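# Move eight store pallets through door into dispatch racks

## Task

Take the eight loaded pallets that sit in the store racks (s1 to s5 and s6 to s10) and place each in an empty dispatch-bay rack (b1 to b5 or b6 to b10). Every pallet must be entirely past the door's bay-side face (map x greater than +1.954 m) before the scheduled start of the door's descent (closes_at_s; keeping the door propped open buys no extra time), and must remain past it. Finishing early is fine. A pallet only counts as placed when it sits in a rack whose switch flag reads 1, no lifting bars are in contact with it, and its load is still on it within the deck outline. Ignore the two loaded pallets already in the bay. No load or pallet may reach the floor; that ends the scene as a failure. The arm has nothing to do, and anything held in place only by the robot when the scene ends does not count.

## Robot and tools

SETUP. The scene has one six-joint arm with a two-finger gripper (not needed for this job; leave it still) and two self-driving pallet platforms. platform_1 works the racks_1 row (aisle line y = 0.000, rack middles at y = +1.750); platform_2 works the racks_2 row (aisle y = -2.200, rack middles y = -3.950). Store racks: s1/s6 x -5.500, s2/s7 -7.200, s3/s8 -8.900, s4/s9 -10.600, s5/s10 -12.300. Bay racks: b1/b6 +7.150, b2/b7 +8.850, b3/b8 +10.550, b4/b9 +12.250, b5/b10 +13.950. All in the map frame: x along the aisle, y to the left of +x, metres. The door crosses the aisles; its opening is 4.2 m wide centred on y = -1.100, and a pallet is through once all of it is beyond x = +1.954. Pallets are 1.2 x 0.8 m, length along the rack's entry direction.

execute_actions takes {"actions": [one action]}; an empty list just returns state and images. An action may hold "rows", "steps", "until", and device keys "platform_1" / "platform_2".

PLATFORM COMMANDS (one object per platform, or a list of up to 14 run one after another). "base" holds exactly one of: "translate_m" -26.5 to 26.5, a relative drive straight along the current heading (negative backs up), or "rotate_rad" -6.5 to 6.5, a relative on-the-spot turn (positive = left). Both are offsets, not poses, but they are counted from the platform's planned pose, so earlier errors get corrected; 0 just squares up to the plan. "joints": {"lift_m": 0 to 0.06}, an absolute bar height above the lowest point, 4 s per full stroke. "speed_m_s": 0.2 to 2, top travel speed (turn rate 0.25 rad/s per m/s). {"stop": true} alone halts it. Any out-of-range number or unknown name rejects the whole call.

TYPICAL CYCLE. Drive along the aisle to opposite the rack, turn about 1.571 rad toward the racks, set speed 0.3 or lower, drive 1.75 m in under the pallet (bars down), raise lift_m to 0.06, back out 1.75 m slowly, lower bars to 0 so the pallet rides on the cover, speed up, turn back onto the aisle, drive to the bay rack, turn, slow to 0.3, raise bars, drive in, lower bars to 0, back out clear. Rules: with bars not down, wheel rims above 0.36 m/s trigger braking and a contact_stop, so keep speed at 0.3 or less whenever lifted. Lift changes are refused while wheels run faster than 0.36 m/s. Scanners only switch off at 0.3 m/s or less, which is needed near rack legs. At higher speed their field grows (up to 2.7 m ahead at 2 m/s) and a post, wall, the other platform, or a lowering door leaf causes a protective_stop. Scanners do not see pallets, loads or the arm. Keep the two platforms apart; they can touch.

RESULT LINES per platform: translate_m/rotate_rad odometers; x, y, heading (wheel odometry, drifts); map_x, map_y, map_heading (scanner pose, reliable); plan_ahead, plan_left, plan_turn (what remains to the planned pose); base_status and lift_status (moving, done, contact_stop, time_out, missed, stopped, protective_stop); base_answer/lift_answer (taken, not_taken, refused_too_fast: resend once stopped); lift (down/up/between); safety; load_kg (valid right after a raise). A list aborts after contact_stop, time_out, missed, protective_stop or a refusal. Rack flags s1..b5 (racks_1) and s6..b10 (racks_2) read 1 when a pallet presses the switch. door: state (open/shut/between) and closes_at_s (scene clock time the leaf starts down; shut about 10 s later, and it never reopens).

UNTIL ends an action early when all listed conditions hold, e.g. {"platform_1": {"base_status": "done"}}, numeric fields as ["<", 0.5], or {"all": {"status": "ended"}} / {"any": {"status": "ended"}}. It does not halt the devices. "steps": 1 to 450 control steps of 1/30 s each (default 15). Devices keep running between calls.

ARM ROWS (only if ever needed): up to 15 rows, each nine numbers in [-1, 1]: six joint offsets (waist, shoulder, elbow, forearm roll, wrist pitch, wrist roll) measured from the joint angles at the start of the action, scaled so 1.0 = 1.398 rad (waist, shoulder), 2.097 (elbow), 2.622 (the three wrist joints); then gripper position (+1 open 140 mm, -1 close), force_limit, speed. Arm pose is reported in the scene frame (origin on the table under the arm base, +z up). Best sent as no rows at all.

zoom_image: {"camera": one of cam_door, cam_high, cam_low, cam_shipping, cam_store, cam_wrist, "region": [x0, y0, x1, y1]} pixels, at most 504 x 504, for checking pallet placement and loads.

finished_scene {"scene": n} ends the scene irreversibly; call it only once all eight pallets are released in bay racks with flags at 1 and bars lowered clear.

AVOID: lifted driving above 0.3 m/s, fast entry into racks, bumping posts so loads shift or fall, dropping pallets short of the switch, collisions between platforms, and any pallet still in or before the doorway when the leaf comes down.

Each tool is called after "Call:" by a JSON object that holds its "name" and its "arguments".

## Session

Call:
{"name": "execute_actions", "arguments": {"actions": []}}

Scene clock: 0.00 s.
end_effector_position=(+1.0049, +0.3751, +0.1388) position_measured=3 object_status=3 end_effector_quat_wxyz=(+0.182, -0.077, +0.885, -0.422) end_effector_velocity=(+0.001, +0.000, +0.001) end_effector_angular_velocity=(+0.000, -0.003, +0.000)
Joint positions: [ 0.625  1.076  0.849 -0.951  1.431 -0.918]
Joint velocities: [ 0.    -0.    -0.    -0.002 -0.001  0.002]
platform_1.base_odometry: x=+0.000 y=+0.000 heading=+0.000 (m, m, rad; from the platform's pose at the start)
platform_1.map_pose: map_x=-0.44 map_y=+0.02 map_heading=+0.0087 (m, m, rad; on the building's map)
platform_1.planned_pose: plan_ahead=+0.00 plan_left=+0.00 plan_turn=+0.0000 (m ahead, m left, rad left of the pose on the map)
platform_1.base_status: done
platform_1.joint_positions: lift_m=+0.000
platform_1.joint_status: done
platform_1: translate_m=0.000 translate_m_goal=0.000 rotate_rad=0.000 rotate_rad_goal=0.000 base_answer=taken lift_m_goal=0.000 lift_answer=taken lift=down safety=ok load_kg=-51 refusals=0 queue=idle queue_left=0
platform_2.base_odometry: x=+0.000 y=+0.000 heading=+0.000 (m, m, rad; from the platform's pose at the start)
platform_2.map_pose: map_x=-2.45 map_y=-2.19 map_heading=-0.0087 (m, m, rad; on the building's map)
platform_2.planned_pose: plan_ahead=+0.00 plan_left=+0.00 plan_turn=+0.0000 (m ahead, m left, rad left of the pose on the map)
platform_2.base_status: done
platform_2.joint_positions: lift_m=+0.000
platform_2.joint_status: done
platform_2: translate_m=0.000 translate_m_goal=0.000 rotate_rad=0.000 rotate_rad_goal=0.000 base_answer=taken lift_m_goal=0.000 lift_answer=taken lift=down safety=ok load_kg=-51 refusals=0 queue=idle queue_left=0
racks_1: s1=0 s2=1 s3=1 s4=1 s5=1 b1=0 b2=0 b3=1 b4=0 b5=0
racks_2: s6=1 s7=1 s8=0 s9=1 s10=1 b6=0 b7=0 b8=1 b9=0 b10=0
door: state=open closes_at_s=510
camera_calibration (this result's frames):
cam_wrist: T_world_to_cam=[[-0.0206485, 0.643108, -0.765497, -0.119546], [0.679203, 0.570877, 0.461283, -0.959956], [0.733659, -0.510404, -0.448589, -0.311999], [0, 0, 0, 1]] pos_world=[0.878438, 0.465653, 0.21134]

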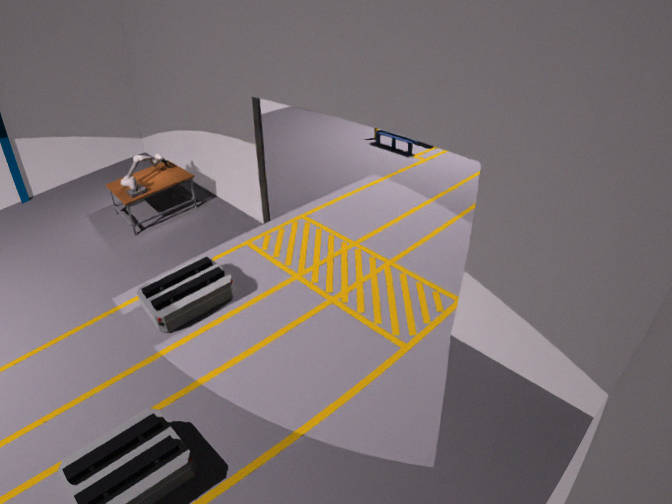

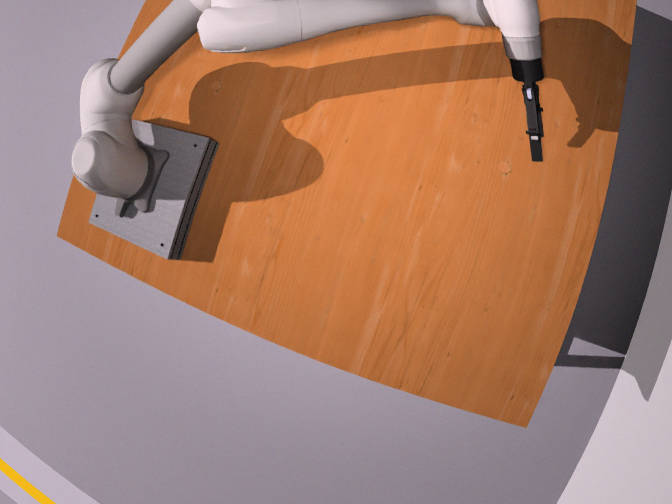

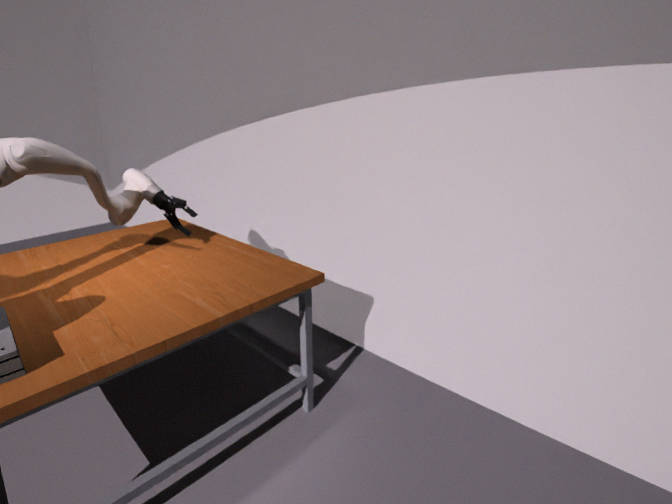

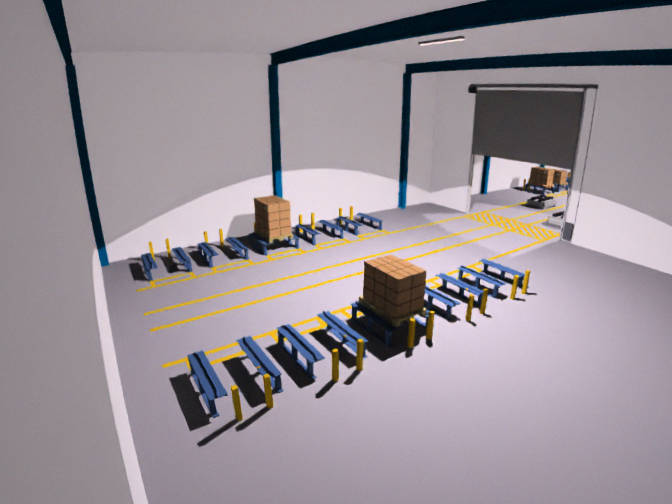

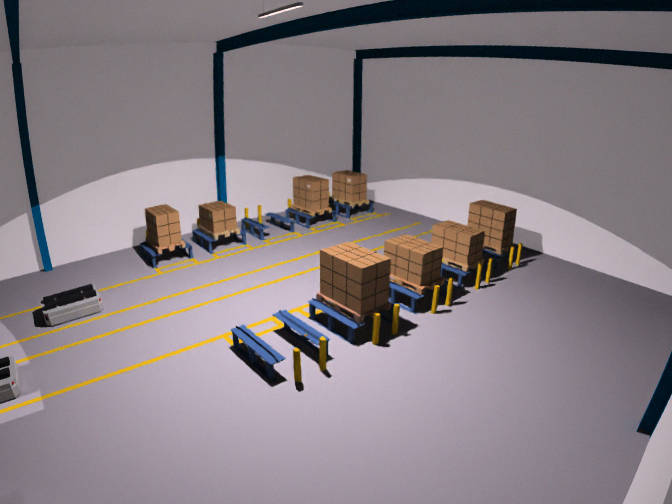

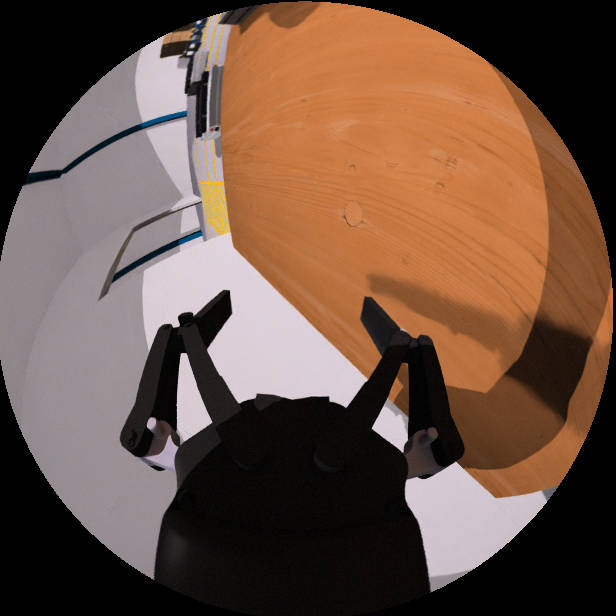

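Call:
{"name": "execute_actions", "arguments": {"actions": [{"platform_1":[{"base":{"translate_m":-6.76},"speed_m_s":2},{"base":{"rotate_rad":1.56207},"joints":{"lift_m":0.03}},{"base":{"translate_m":1.739},"speed_m_s":0.3},{"joints":{"lift_m":0.05}},{"base":{"translate_m":-1.70},"joints":{"lift_m":0.055}},{"base":{"rotate_rad":-1.5708},"joints":{"lift_m":0},"speed_m_s":2},{"base":{"translate_m":14.35}},{"base":{"rotate_rad":1.5708},"joints":{"lift_m":0.055}},{"base":{"translate_m":1.70},"speed_m_s":0.3},{"joints":{"lift_m":0.032}},{"base":{"translate_m":-1.70},"joints":{"lift_m":0}},{"base":{"rotate_rad":-1.5708},"speed_m_s":2},{"base":{"translate_m":-16.05}},{"base":{"rotate_rad":1.5708},"joints":{"lift_m":0.03}}],"platform_2":[{"base":{"translate_m":-3.05},"speed_m_s":2},{"base":{"rotate_rad":-1.56207},"joints":{"lift_m":0.03}},{"base":{"translate_m":1.737},"speed_m_s":0.3},{"joints":{"lift_m":0.05}},{"base":{"translate_m":-1.70},"joints":{"lift_m":0.055}},{"base":{"rotate_rad":1.5708},"joints":{"lift_m":0},"speed_m_s":2},{"base":{"translate_m":12.65}},{"base":{"rotate_rad":-1.5708},"joints":{"lift_m":0.055}},{"base":{"translate_m":1.70},"speed_m_s":0.3},{"joints":{"lift_m":0.032}},{"base":{"translate_m":-1.70},"joints":{"lift_m":0}},{"base":{"rotate_rad":1.5708},"speed_m_s":2},{"base":{"translate_m":-14.35}},{"base":{"rotate_rad":-1.5708},"joints":{"lift_m":0.03}}],"rows":[[0,-0.002,-0.001,0,-0.0014,0,1,0,0],[0,-0.008,-0.004,0,-0.006,0,1,0,0],[0,-0.018,-0.009,0,-0.013,0,1,0,0],[0,-0.031,-0.016,0,-0.022,0,1,0,0],[0,-0.047,-0.025,0,-0.033,0,1,0,0],[0,-0.066,-0.034,0,-0.046,0,1,0,0],[0,-0.085,-0.045,0,-0.060,0,1,0,0],[0,-0.105,-0.055,0,-0.074,0,1,0,0],[0,-0.124,-0.065,0,-0.088,0,1,0,0],[0,-0.143,-0.075,0,-0.101,0,1,0,0],[0,-0.159,-0.084,0,-0.112,0,1,0,0],[0,-0.172,-0.091,0,-0.122,0,1,0,0],[0,-0.182,-0.096,0,-0.129,0,1,0,0],[0,-0.188,-0.099,0,-0.133,0,1,0,0],[0,-0.19,-0.1,0,-0.135,0,1,0,0]],"steps":60}]}}

Scene clock: 12.43 s.
end_effector_position=(+1.0971, +0.4766, +0.5790) position_measured=3 object_status=3 end_effector_quat_wxyz=(+0.483, -0.053, +0.847, -0.216) end_effector_velocity=(-0.000, +0.000, +0.000) end_effector_angular_velocity=(+0.000, -0.000, +0.000)
Joint positions: [ 0.625  0.81   0.639 -0.951  1.077 -0.918]
Joint velocities: [ 0.  0. -0.  0. -0.  0.]
platform_1.base_odometry: x=-0.727 y=-0.002 heading=+0.006 (m, m, rad; from the platform's pose at the start)
platform_1.map_pose: map_x=-1.20 map_y=+0.02 map_heading=+0.0131 (m, m, rad; on the building's map)
platform_1.planned_pose: plan_ahead=-6.00 plan_left=+0.02 plan_turn=-0.0044 (m ahead, m left, rad left of the pose on the map)
platform_1.base_status: moving
platform_1.joint_positions: lift_m=+0.000
platform_1.joint_status: done
platform_1: translate_m=-0.752 translate_m_goal=-6.760 rotate_rad=0.007 rotate_rad_goal=0.006 base_answer=taken lift_m_goal=0.000 lift_answer=taken lift=down safety=ok load_kg=-47 refusals=0 queue=running queue_left=13
platform_2.base_odometry: x=-0.727 y=+0.006 heading=-0.017 (m, m, rad; from the platform's pose at the start)
platform_2.map_pose: map_x=-3.23 map_y=-2.20 map_heading=-0.0262 (m, m, rad; on the building's map)
platform_2.planned_pose: plan_ahead=-2.27 plan_left=-0.02 plan_turn=+0.0175 (m ahead, m left, rad left of the pose on the map)
platform_2.base_status: moving
platform_2.joint_positions: lift_m=+0.000
platform_2.joint_status: done
platform_2: translate_m=-0.752 translate_m_goal=-3.050 rotate_rad=-0.017 rotate_rad_goal=-0.018 base_answer=taken lift_m_goal=0.000 lift_answer=taken lift=down safety=ok load_kg=-47 refusals=0 queue=running queue_left=13
racks_1: s1=0 s2=1 s3=1 s4=1 s5=1 b1=0 b2=0 b3=1 b4=0 b5=0
racks_2: s6=1 s7=1 s8=0 s9=1 s10=1 b6=0 b7=0 b8=1 b9=0 b10=0
door: state=open closes_at_s=510
camera_calibration (this result's frames):
cam_wrist: T_world_to_cam=[[0.0799036, 0.899647, -0.429245, -0.273304], [0.134113, 0.417004, 0.898956, -0.86564], [0.987739, -0.129397, -0.0873342, -0.799833], [0, 0, 0, 1]] pos_world=[0.927958, 0.503357, 0.591005]

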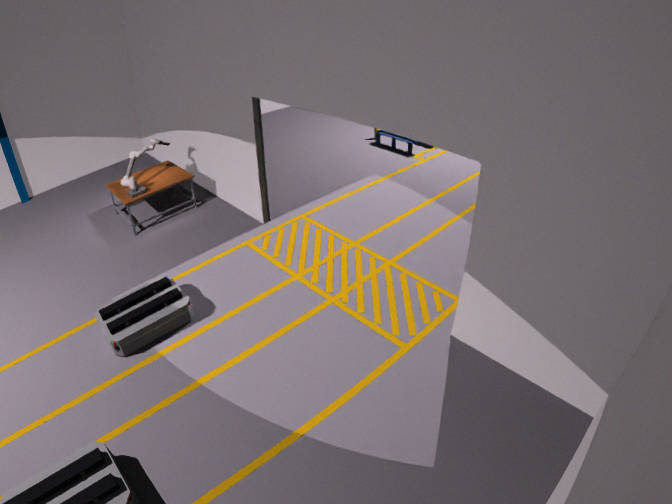

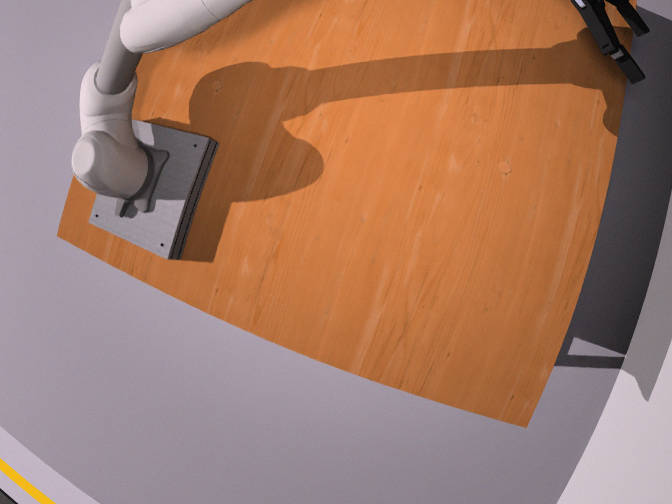

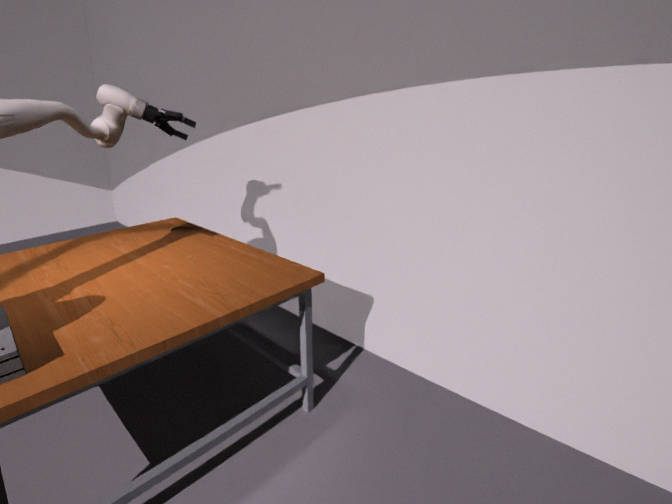

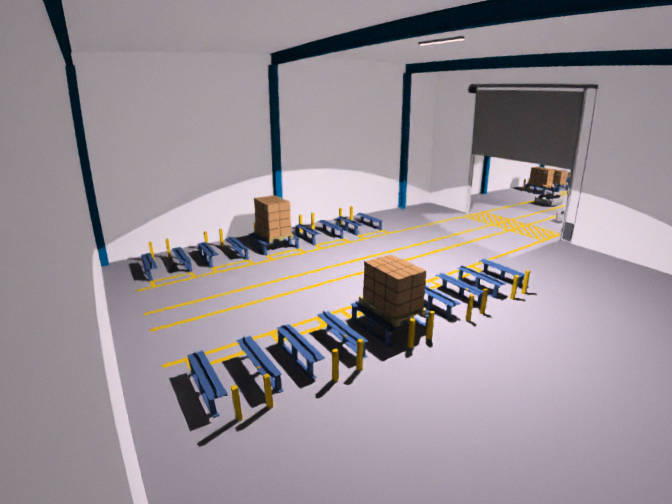

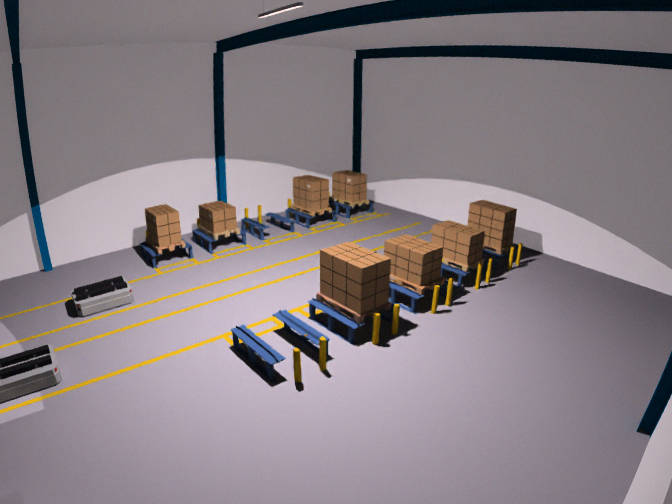

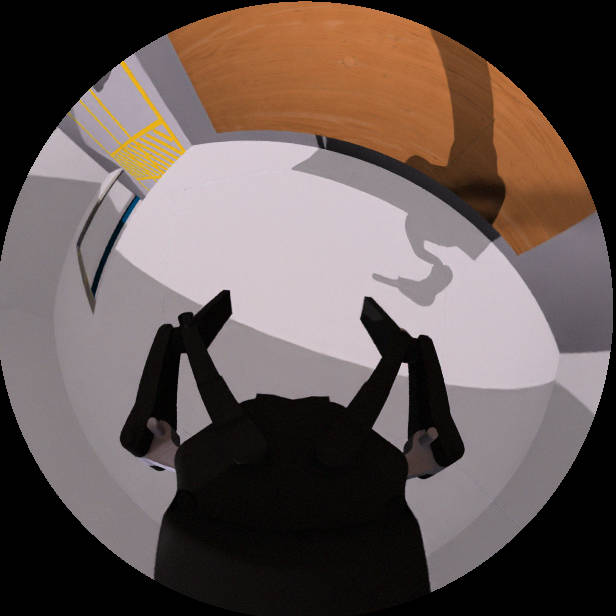

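Call:
{"name": "execute_actions", "arguments": {"actions": [{"rows":[[0,-0.003,-0.0016,0,-0.002,0,1,0,0],[0,-0.012,-0.006,0,-0.008,0,1,0,0],[0,-0.027,-0.014,0,-0.019,0,1,0,0],[0,-0.048,-0.025,0,-0.034,0,1,0,0],[0,-0.075,-0.039,0,-0.053,0,1,0,0],[0,-0.105,-0.055,0,-0.074,0,1,0,0],[0,-0.14,-0.074,0,-0.099,0,1,0,0],[0,-0.18,-0.095,0,-0.127,0,1,0,0],[0,-0.22,-0.116,0,-0.156,0,1,0,0],[0,-0.27,-0.142,0,-0.191,0,1,0,0],[0,-0.32,-0.168,0,-0.226,0,1,0,0],[0,-0.38,-0.2,0,-0.269,0,1,0,0],[0,-0.44,-0.231,0,-0.311,0,1,0,0],[0,-0.5,-0.263,0,-0.353,0,1,0,0],[0,-0.57,-0.3,0,-0.4,0,1,0,0]],"steps":450,"until":{"platform_2":{"queue_left":["<=",11]}}}]}}

Scene clock: 20.50 s.
end_effector_position=(-0.0007, +0.0554, +1.7383) position_measured=3 object_status=3 end_effector_quat_wxyz=(+0.990, -0.003, +0.019, +0.138) end_effector_velocity=(+0.001, +0.000, -0.000) end_effector_angular_velocity=(+0.000, +0.002, -0.001)
Joint positions: [ 0.625  0.013  0.01  -0.951  0.028 -0.918]
Joint velocities: [-0.     0.001  0.    -0.     0.001 -0.   ]
platform_1.base_odometry: x=-6.768 y=-0.139 heading=+0.422 (m, m, rad; from the platform's pose at the start)
platform_1.map_pose: map_x=-7.20 map_y=-0.04 map_heading=+0.4232 (m, m, rad; on the building's map)
platform_1.planned_pose: plan_ahead=+0.00 plan_left=+0.00 plan_turn=+1.1476 (m ahead, m left, rad left of the pose on the map)
platform_1.base_status: moving
platform_1.joint_positions: lift_m=+0.015
platform_1.joint_status: moving
platform_1: translate_m=-6.770 translate_m_goal=-6.770 rotate_rad=0.439 rotate_rad_goal=1.584 base_answer=taken lift_m_goal=0.030 lift_answer=taken lift=between safety=ok load_kg=3 refusals=0 queue=running queue_left=12
platform_2.base_odometry: x=-3.030 y=+0.053 heading=-1.587 (m, m, rad; from the platform's pose at the start)
platform_2.map_pose: map_x=-5.50 map_y=-2.16 map_heading=-1.5708 (m, m, rad; on the building's map)
platform_2.planned_pose: plan_ahead=+1.74 plan_left=+0.00 plan_turn=+0.0000 (m ahead, m left, rad left of the pose on the map)
platform_2.base_status: moving
platform_2.joint_positions: lift_m=+0.030
platform_2.joint_status: done
platform_2: translate_m=-3.030 translate_m_goal=-1.290 rotate_rad=-1.587 rotate_rad_goal=-1.587 base_answer=taken lift_m_goal=0.030 lift_answer=taken lift=between safety=ok load_kg=0 refusals=0 queue=running queue_left=11
racks_1: s1=0 s2=1 s3=1 s4=1 s5=1 b1=0 b2=0 b3=1 b4=0 b5=0
racks_2: s6=1 s7=1 s8=0 s9=1 s10=1 b6=0 b7=0 b8=1 b9=0 b10=0
door: state=open closes_at_s=510
camera_calibration (this result's frames):
cam_wrist: T_world_to_cam=[[-0.245682, 0.968932, -0.0284731, -0.00967155], [-0.894334, -0.237901, -0.378905, 0.671906], [-0.373907, -0.0676257, 0.924997, -1.43293], [0, 0, 0, 1]] pos_world=[0.0627479, 0.0723153, 1.57977]

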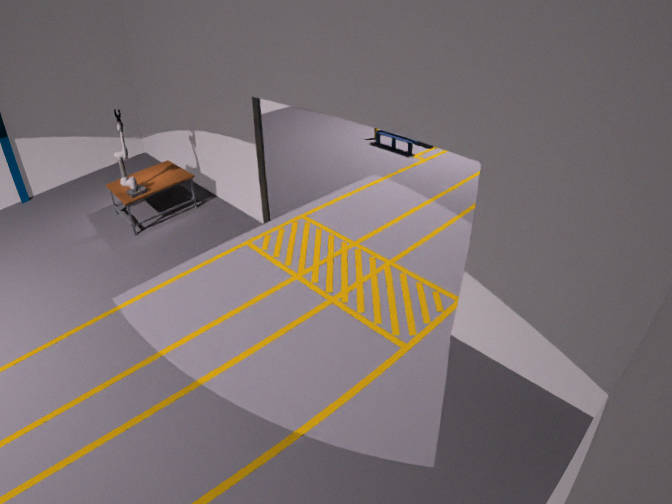

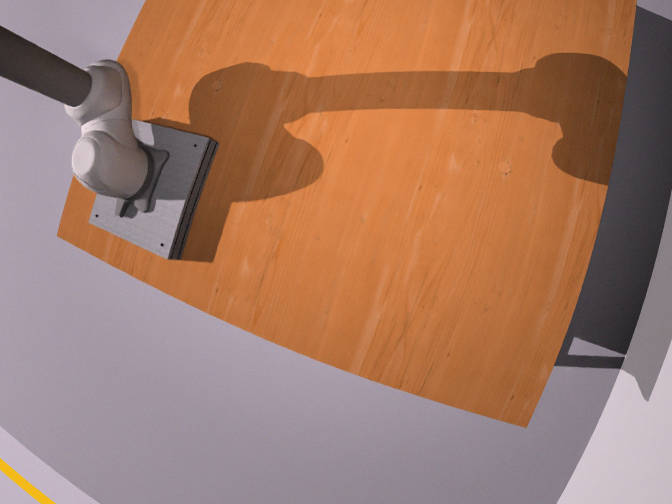

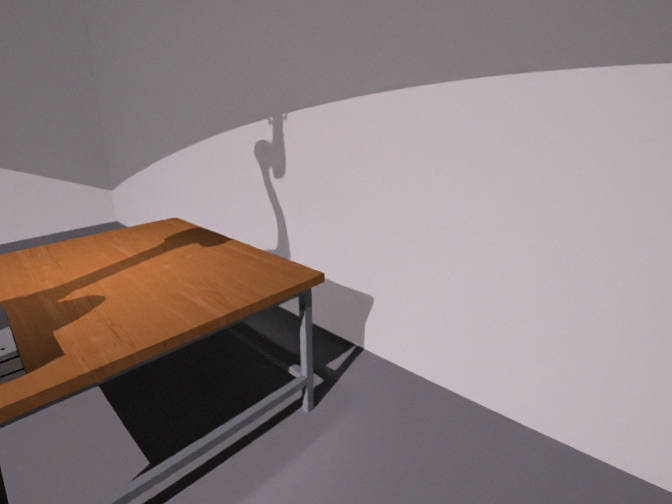

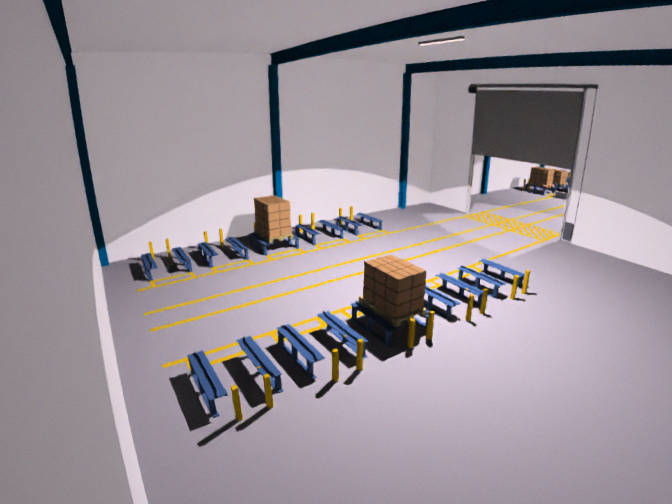

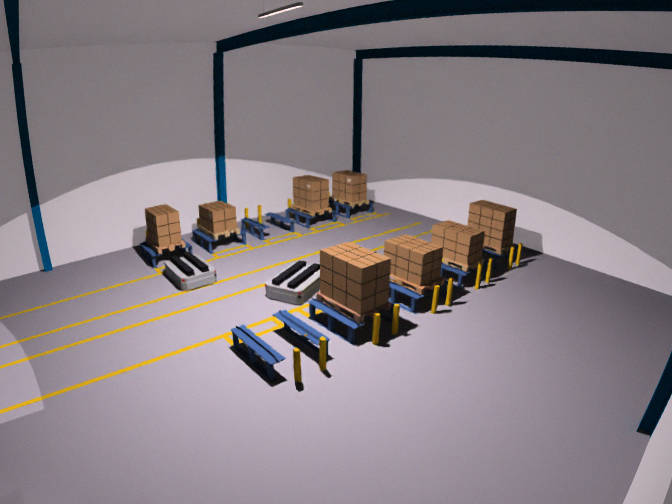

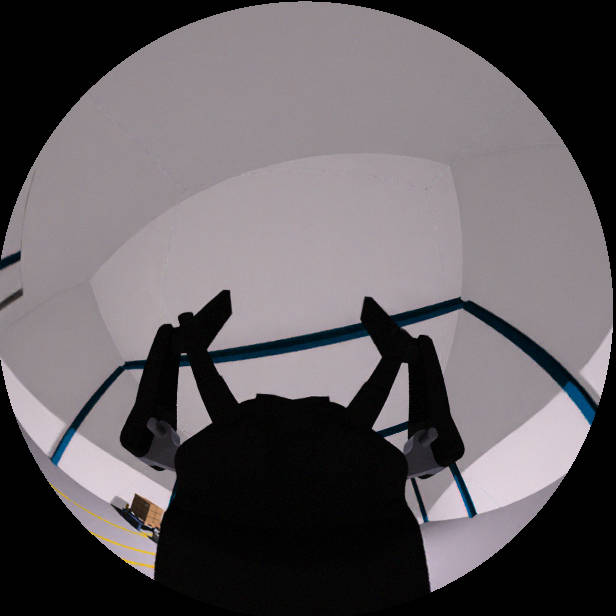

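Arm is upright. Monitoring pickups.

Call:
{"name": "execute_actions", "arguments": {"actions": [{"steps":450,"until":{"platform_2":{"queue_left":["<=",9]}}}]}}

Scene clock: 29.17 s.
end_effector_position=(-0.0007, +0.0554, +1.7383) position_measured=3 object_status=3 end_effector_quat_wxyz=(+0.990, -0.003, +0.019, +0.138) end_effector_velocity=(+0.001, +0.000, -0.000) end_effector_angular_velocity=(+0.000, +0.001, +0.002)
Joint positions: [ 0.625  0.013  0.01  -0.951  0.028 -0.918]
Joint velocities: [-0.     0.    -0.     0.001  0.001  0.002]
platform_1.base_odometry: x=-6.789 y=+1.494 heading=+1.582 (m, m, rad; from the platform's pose at the start)
platform_1.map_pose: map_x=-7.20 map_y=+1.61 map_heading=+1.5708 (m, m, rad; on the building's map)
platform_1.planned_pose: plan_ahead=+0.09 plan_left=+0.00 plan_turn=+0.0000 (m ahead, m left, rad left of the pose on the map)
platform_1.base_status: moving
platform_1.joint_positions: lift_m=+0.030
platform_1.joint_status: done
platform_1: translate_m=-5.128 translate_m_goal=-5.030 rotate_rad=1.582 rotate_rad_goal=1.581 base_answer=taken lift_m_goal=0.030 lift_answer=taken lift=between safety=ok load_kg=0 refusals=0 queue=running queue_left=11
platform_2.base_odometry: x=-3.055 y=-1.698 heading=-1.585 (m, m, rad; from the platform's pose at the start)
platform_2.map_pose: map_x=-5.50 map_y=-3.90 map_heading=-1.5708 (m, m, rad; on the building's map)
platform_2.planned_pose: plan_ahead=-1.70 plan_left=+0.00 plan_turn=+0.0000 (m ahead, m left, rad left of the pose on the map)
platform_2.base_status: moving
platform_2.joint_positions: lift_m=+0.050
platform_2.joint_status: moving
platform_2: translate_m=-1.279 translate_m_goal=-2.979 rotate_rad=-1.585 rotate_rad_goal=-1.584 base_answer=taken lift_m_goal=0.055 lift_answer=taken lift=between safety=ok load_kg=266 refusals=0 queue=running queue_left=9
racks_1: s1=0 s2=1 s3=1 s4=1 s5=1 b1=0 b2=0 b3=1 b4=0 b5=0
racks_2: s6=0 s7=1 s8=0 s9=1 s10=1 b6=0 b7=0 b8=1 b9=0 b10=0
door: state=open closes_at_s=510
camera_calibration (this result's frames):
cam_wrist: T_world_to_cam=[[-0.245682, 0.968932, -0.0284731, -0.00967159], [-0.894334, -0.237901, -0.378905, 0.671906], [-0.373907, -0.0676257, 0.924997, -1.43293], [0, 0, 0, 1]] pos_world=[0.0627479, 0.0723153, 1.57977]

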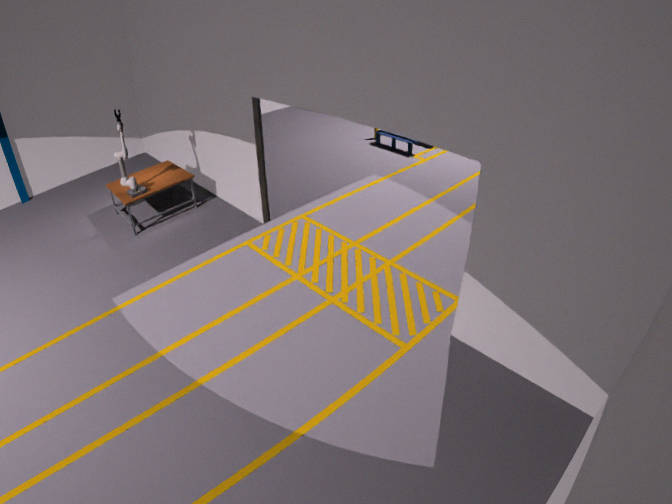

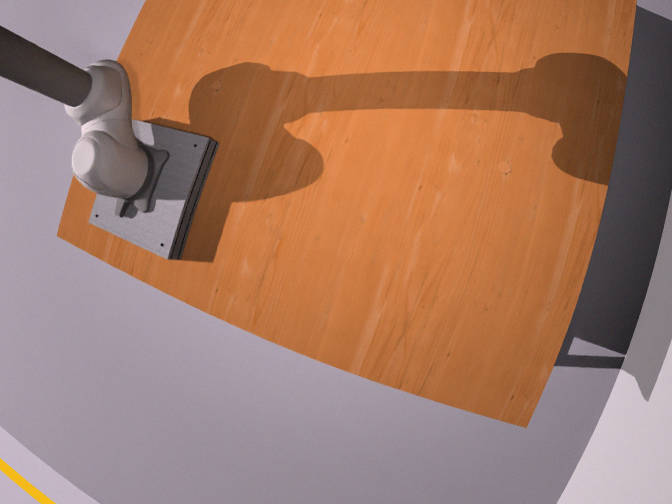

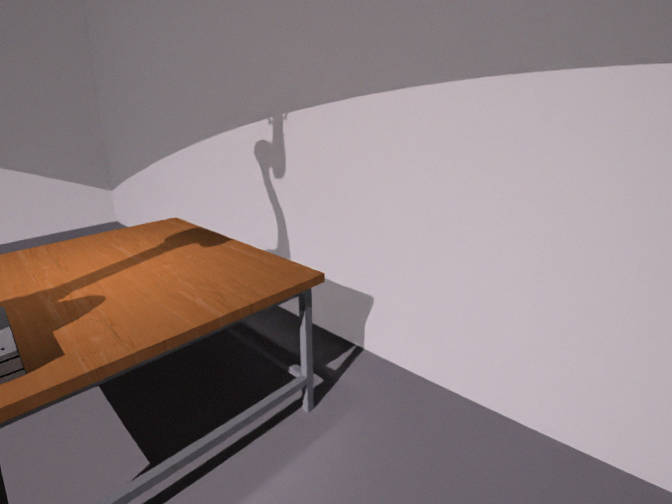

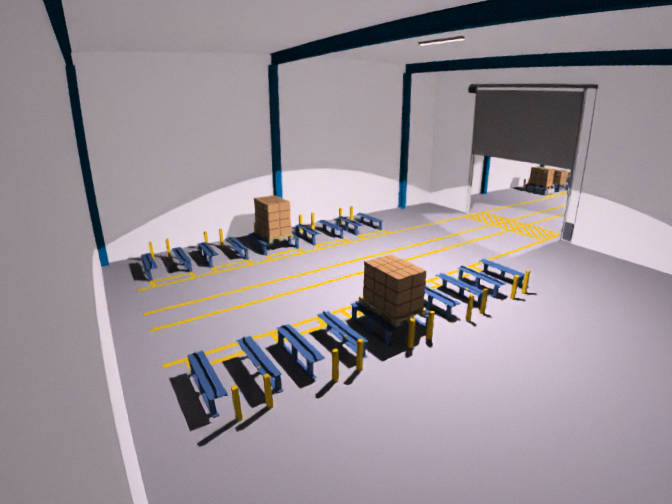

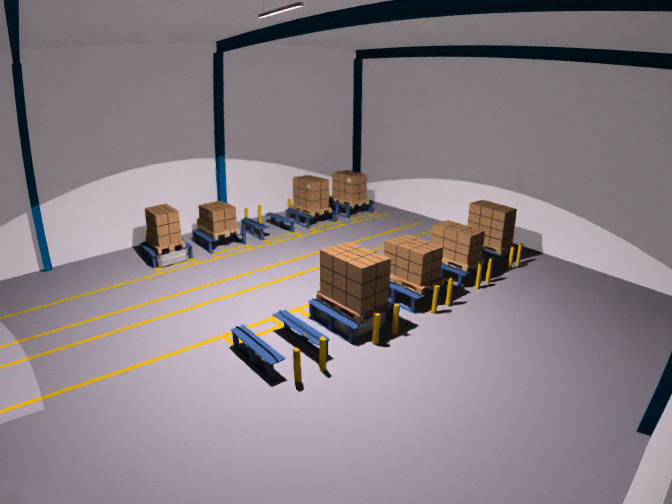

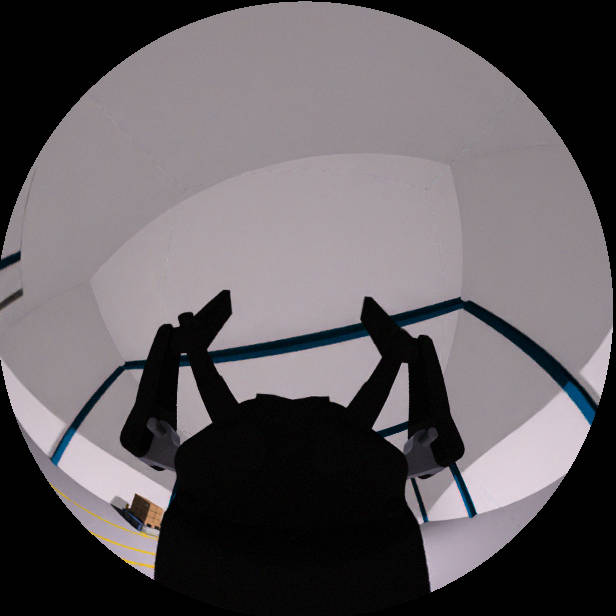

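Call:
{"name": "execute_actions", "arguments": {"actions": [{"steps":450,"until":{"platform_1":{"queue_left":["<=",7]}}}]}}

Call:
{"name": "zoom_image", "arguments": {"camera": "cam_store", "region": [100, 200, 360, 330]}}

Scene clock: 41.97 s.
end_effector_position=(-0.0007, +0.0554, +1.7383) position_measured=3 object_status=3 end_effector_quat_wxyz=(+0.990, -0.003, +0.019, +0.138) end_effector_velocity=(+0.001, +0.000, -0.000) end_effector_angular_velocity=(-0.000, +0.002, -0.001)
Joint positions: [ 0.625  0.013  0.01  -0.951  0.028 -0.918]
Joint velocities: [ 0.    -0.001  0.001 -0.001  0.001 -0.   ]
platform_1.base_odometry: x=-6.772 y=-0.099 heading=+0.009 (m, m, rad; from the platform's pose at the start)
platform_1.map_pose: map_x=-7.20 map_y=+0.00 map_heading=+0.0000 (m, m, rad; on the building's map)
platform_1.planned_pose: plan_ahead=+14.35 plan_left=+0.00 plan_turn=+0.0000 (m ahead, m left, rad left of the pose on the map)
platform_1.base_status: moving
platform_1.joint_positions: lift_m=+0.000
platform_1.joint_status: done
platform_1: translate_m=-6.729 translate_m_goal=7.620 rotate_rad=0.009 rotate_rad_goal=0.009 base_answer=taken lift_m_goal=0.000 lift_answer=taken lift=down safety=ok load_kg=-49 refusals=0 queue=running queue_left=7
platform_2.base_odometry: x=-2.350 y=+0.003 heading=-0.011 (m, m, rad; from the platform's pose at the start)
platform_2.map_pose: map_x=-4.80 map_y=-2.20 map_heading=+0.0044 (m, m, rad; on the building's map)
platform_2.planned_pose: plan_ahead=+11.95 plan_left=-0.05 plan_turn=-0.0044 (m ahead, m left, rad left of the pose on the map)
platform_2.base_status: moving
platform_2.joint_positions: lift_m=+0.000
platform_2.joint_status: done
platform_2: translate_m=-2.286 translate_m_goal=9.662 rotate_rad=-0.011 rotate_rad_goal=-0.014 base_answer=taken lift_m_goal=0.000 lift_answer=taken lift=down safety=ok load_kg=-49 refusals=0 queue=running queue_left=7
racks_1: s1=0 s2=0 s3=1 s4=1 s5=1 b1=0 b2=0 b3=1 b4=0 b5=0
racks_2: s6=0 s7=1 s8=0 s9=1 s10=1 b6=0 b7=0 b8=1 b9=0 b10=0
door: state=open closes_at_s=510
camera_calibration (this result's frames):
cam_wrist: T_world_to_cam=[[-0.245682, 0.968932, -0.0284732, -0.00967152], [-0.894334, -0.237901, -0.378905, 0.671906], [-0.373907, -0.0676255, 0.924997, -1.43293], [0, 0, 0, 1]] pos_world=[0.062748, 0.0723154, 1.57977]

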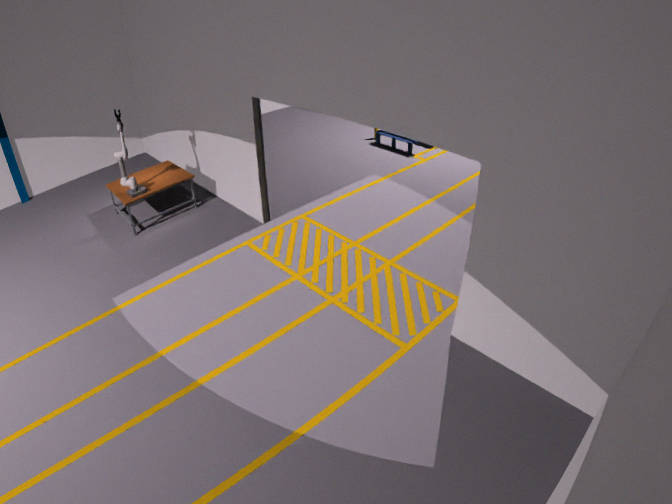

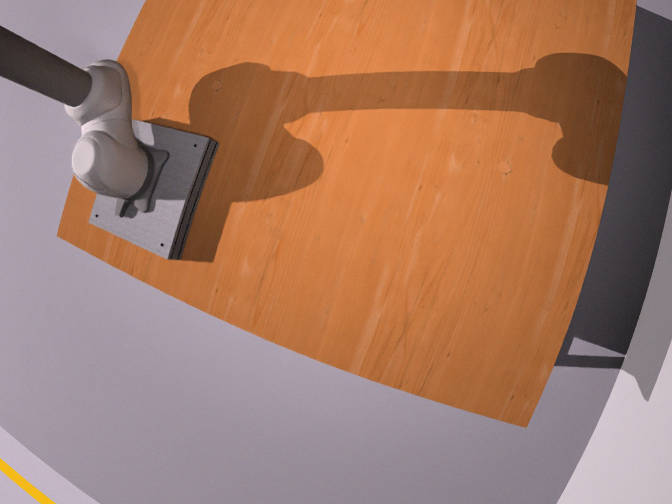

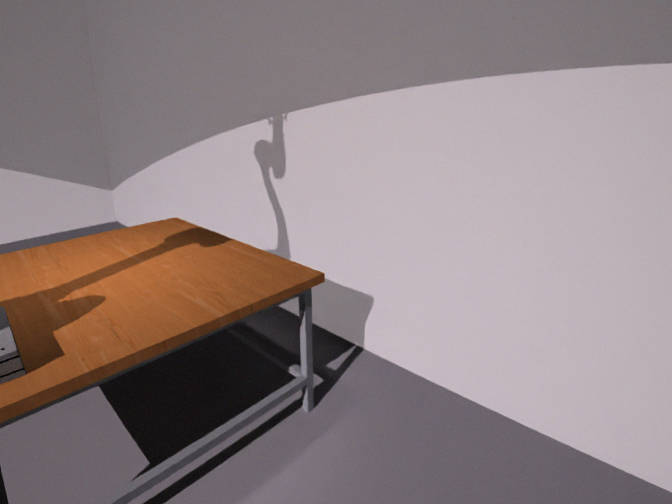

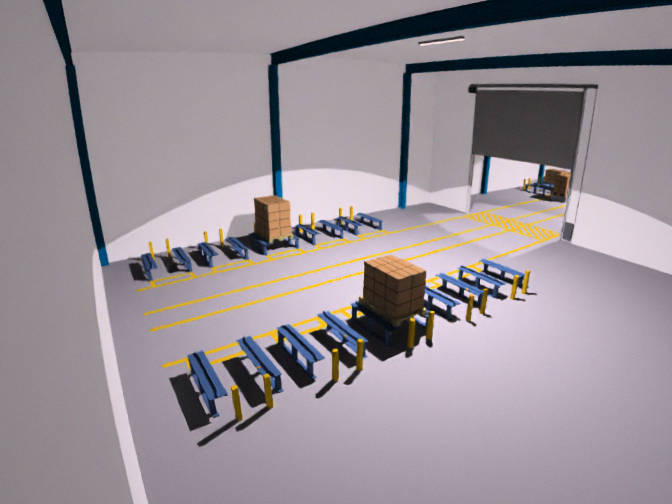

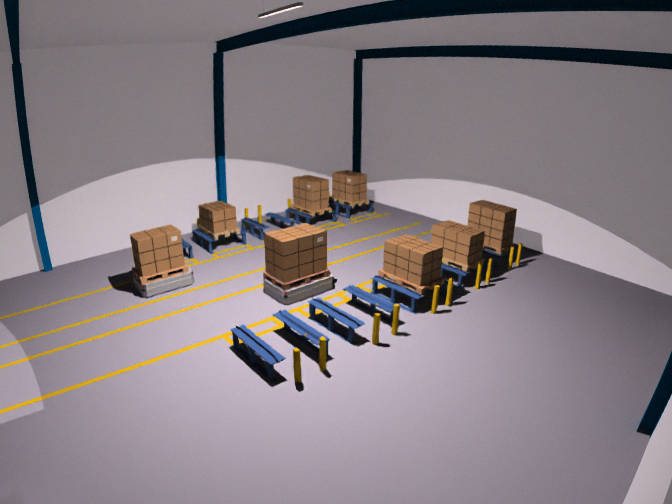

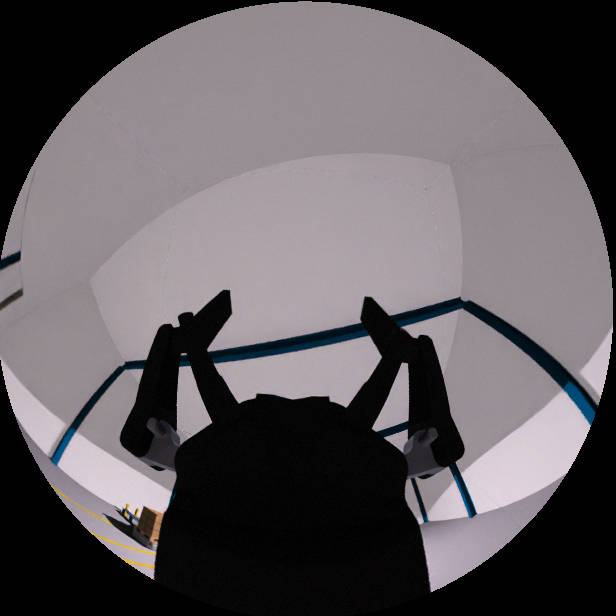

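Region (100, 200, 360, 330) of cam_store's 672x504 image, scaled by 1.938, with more detail than that image has.

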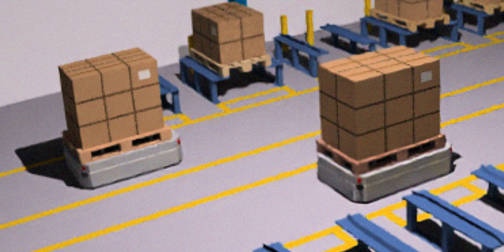

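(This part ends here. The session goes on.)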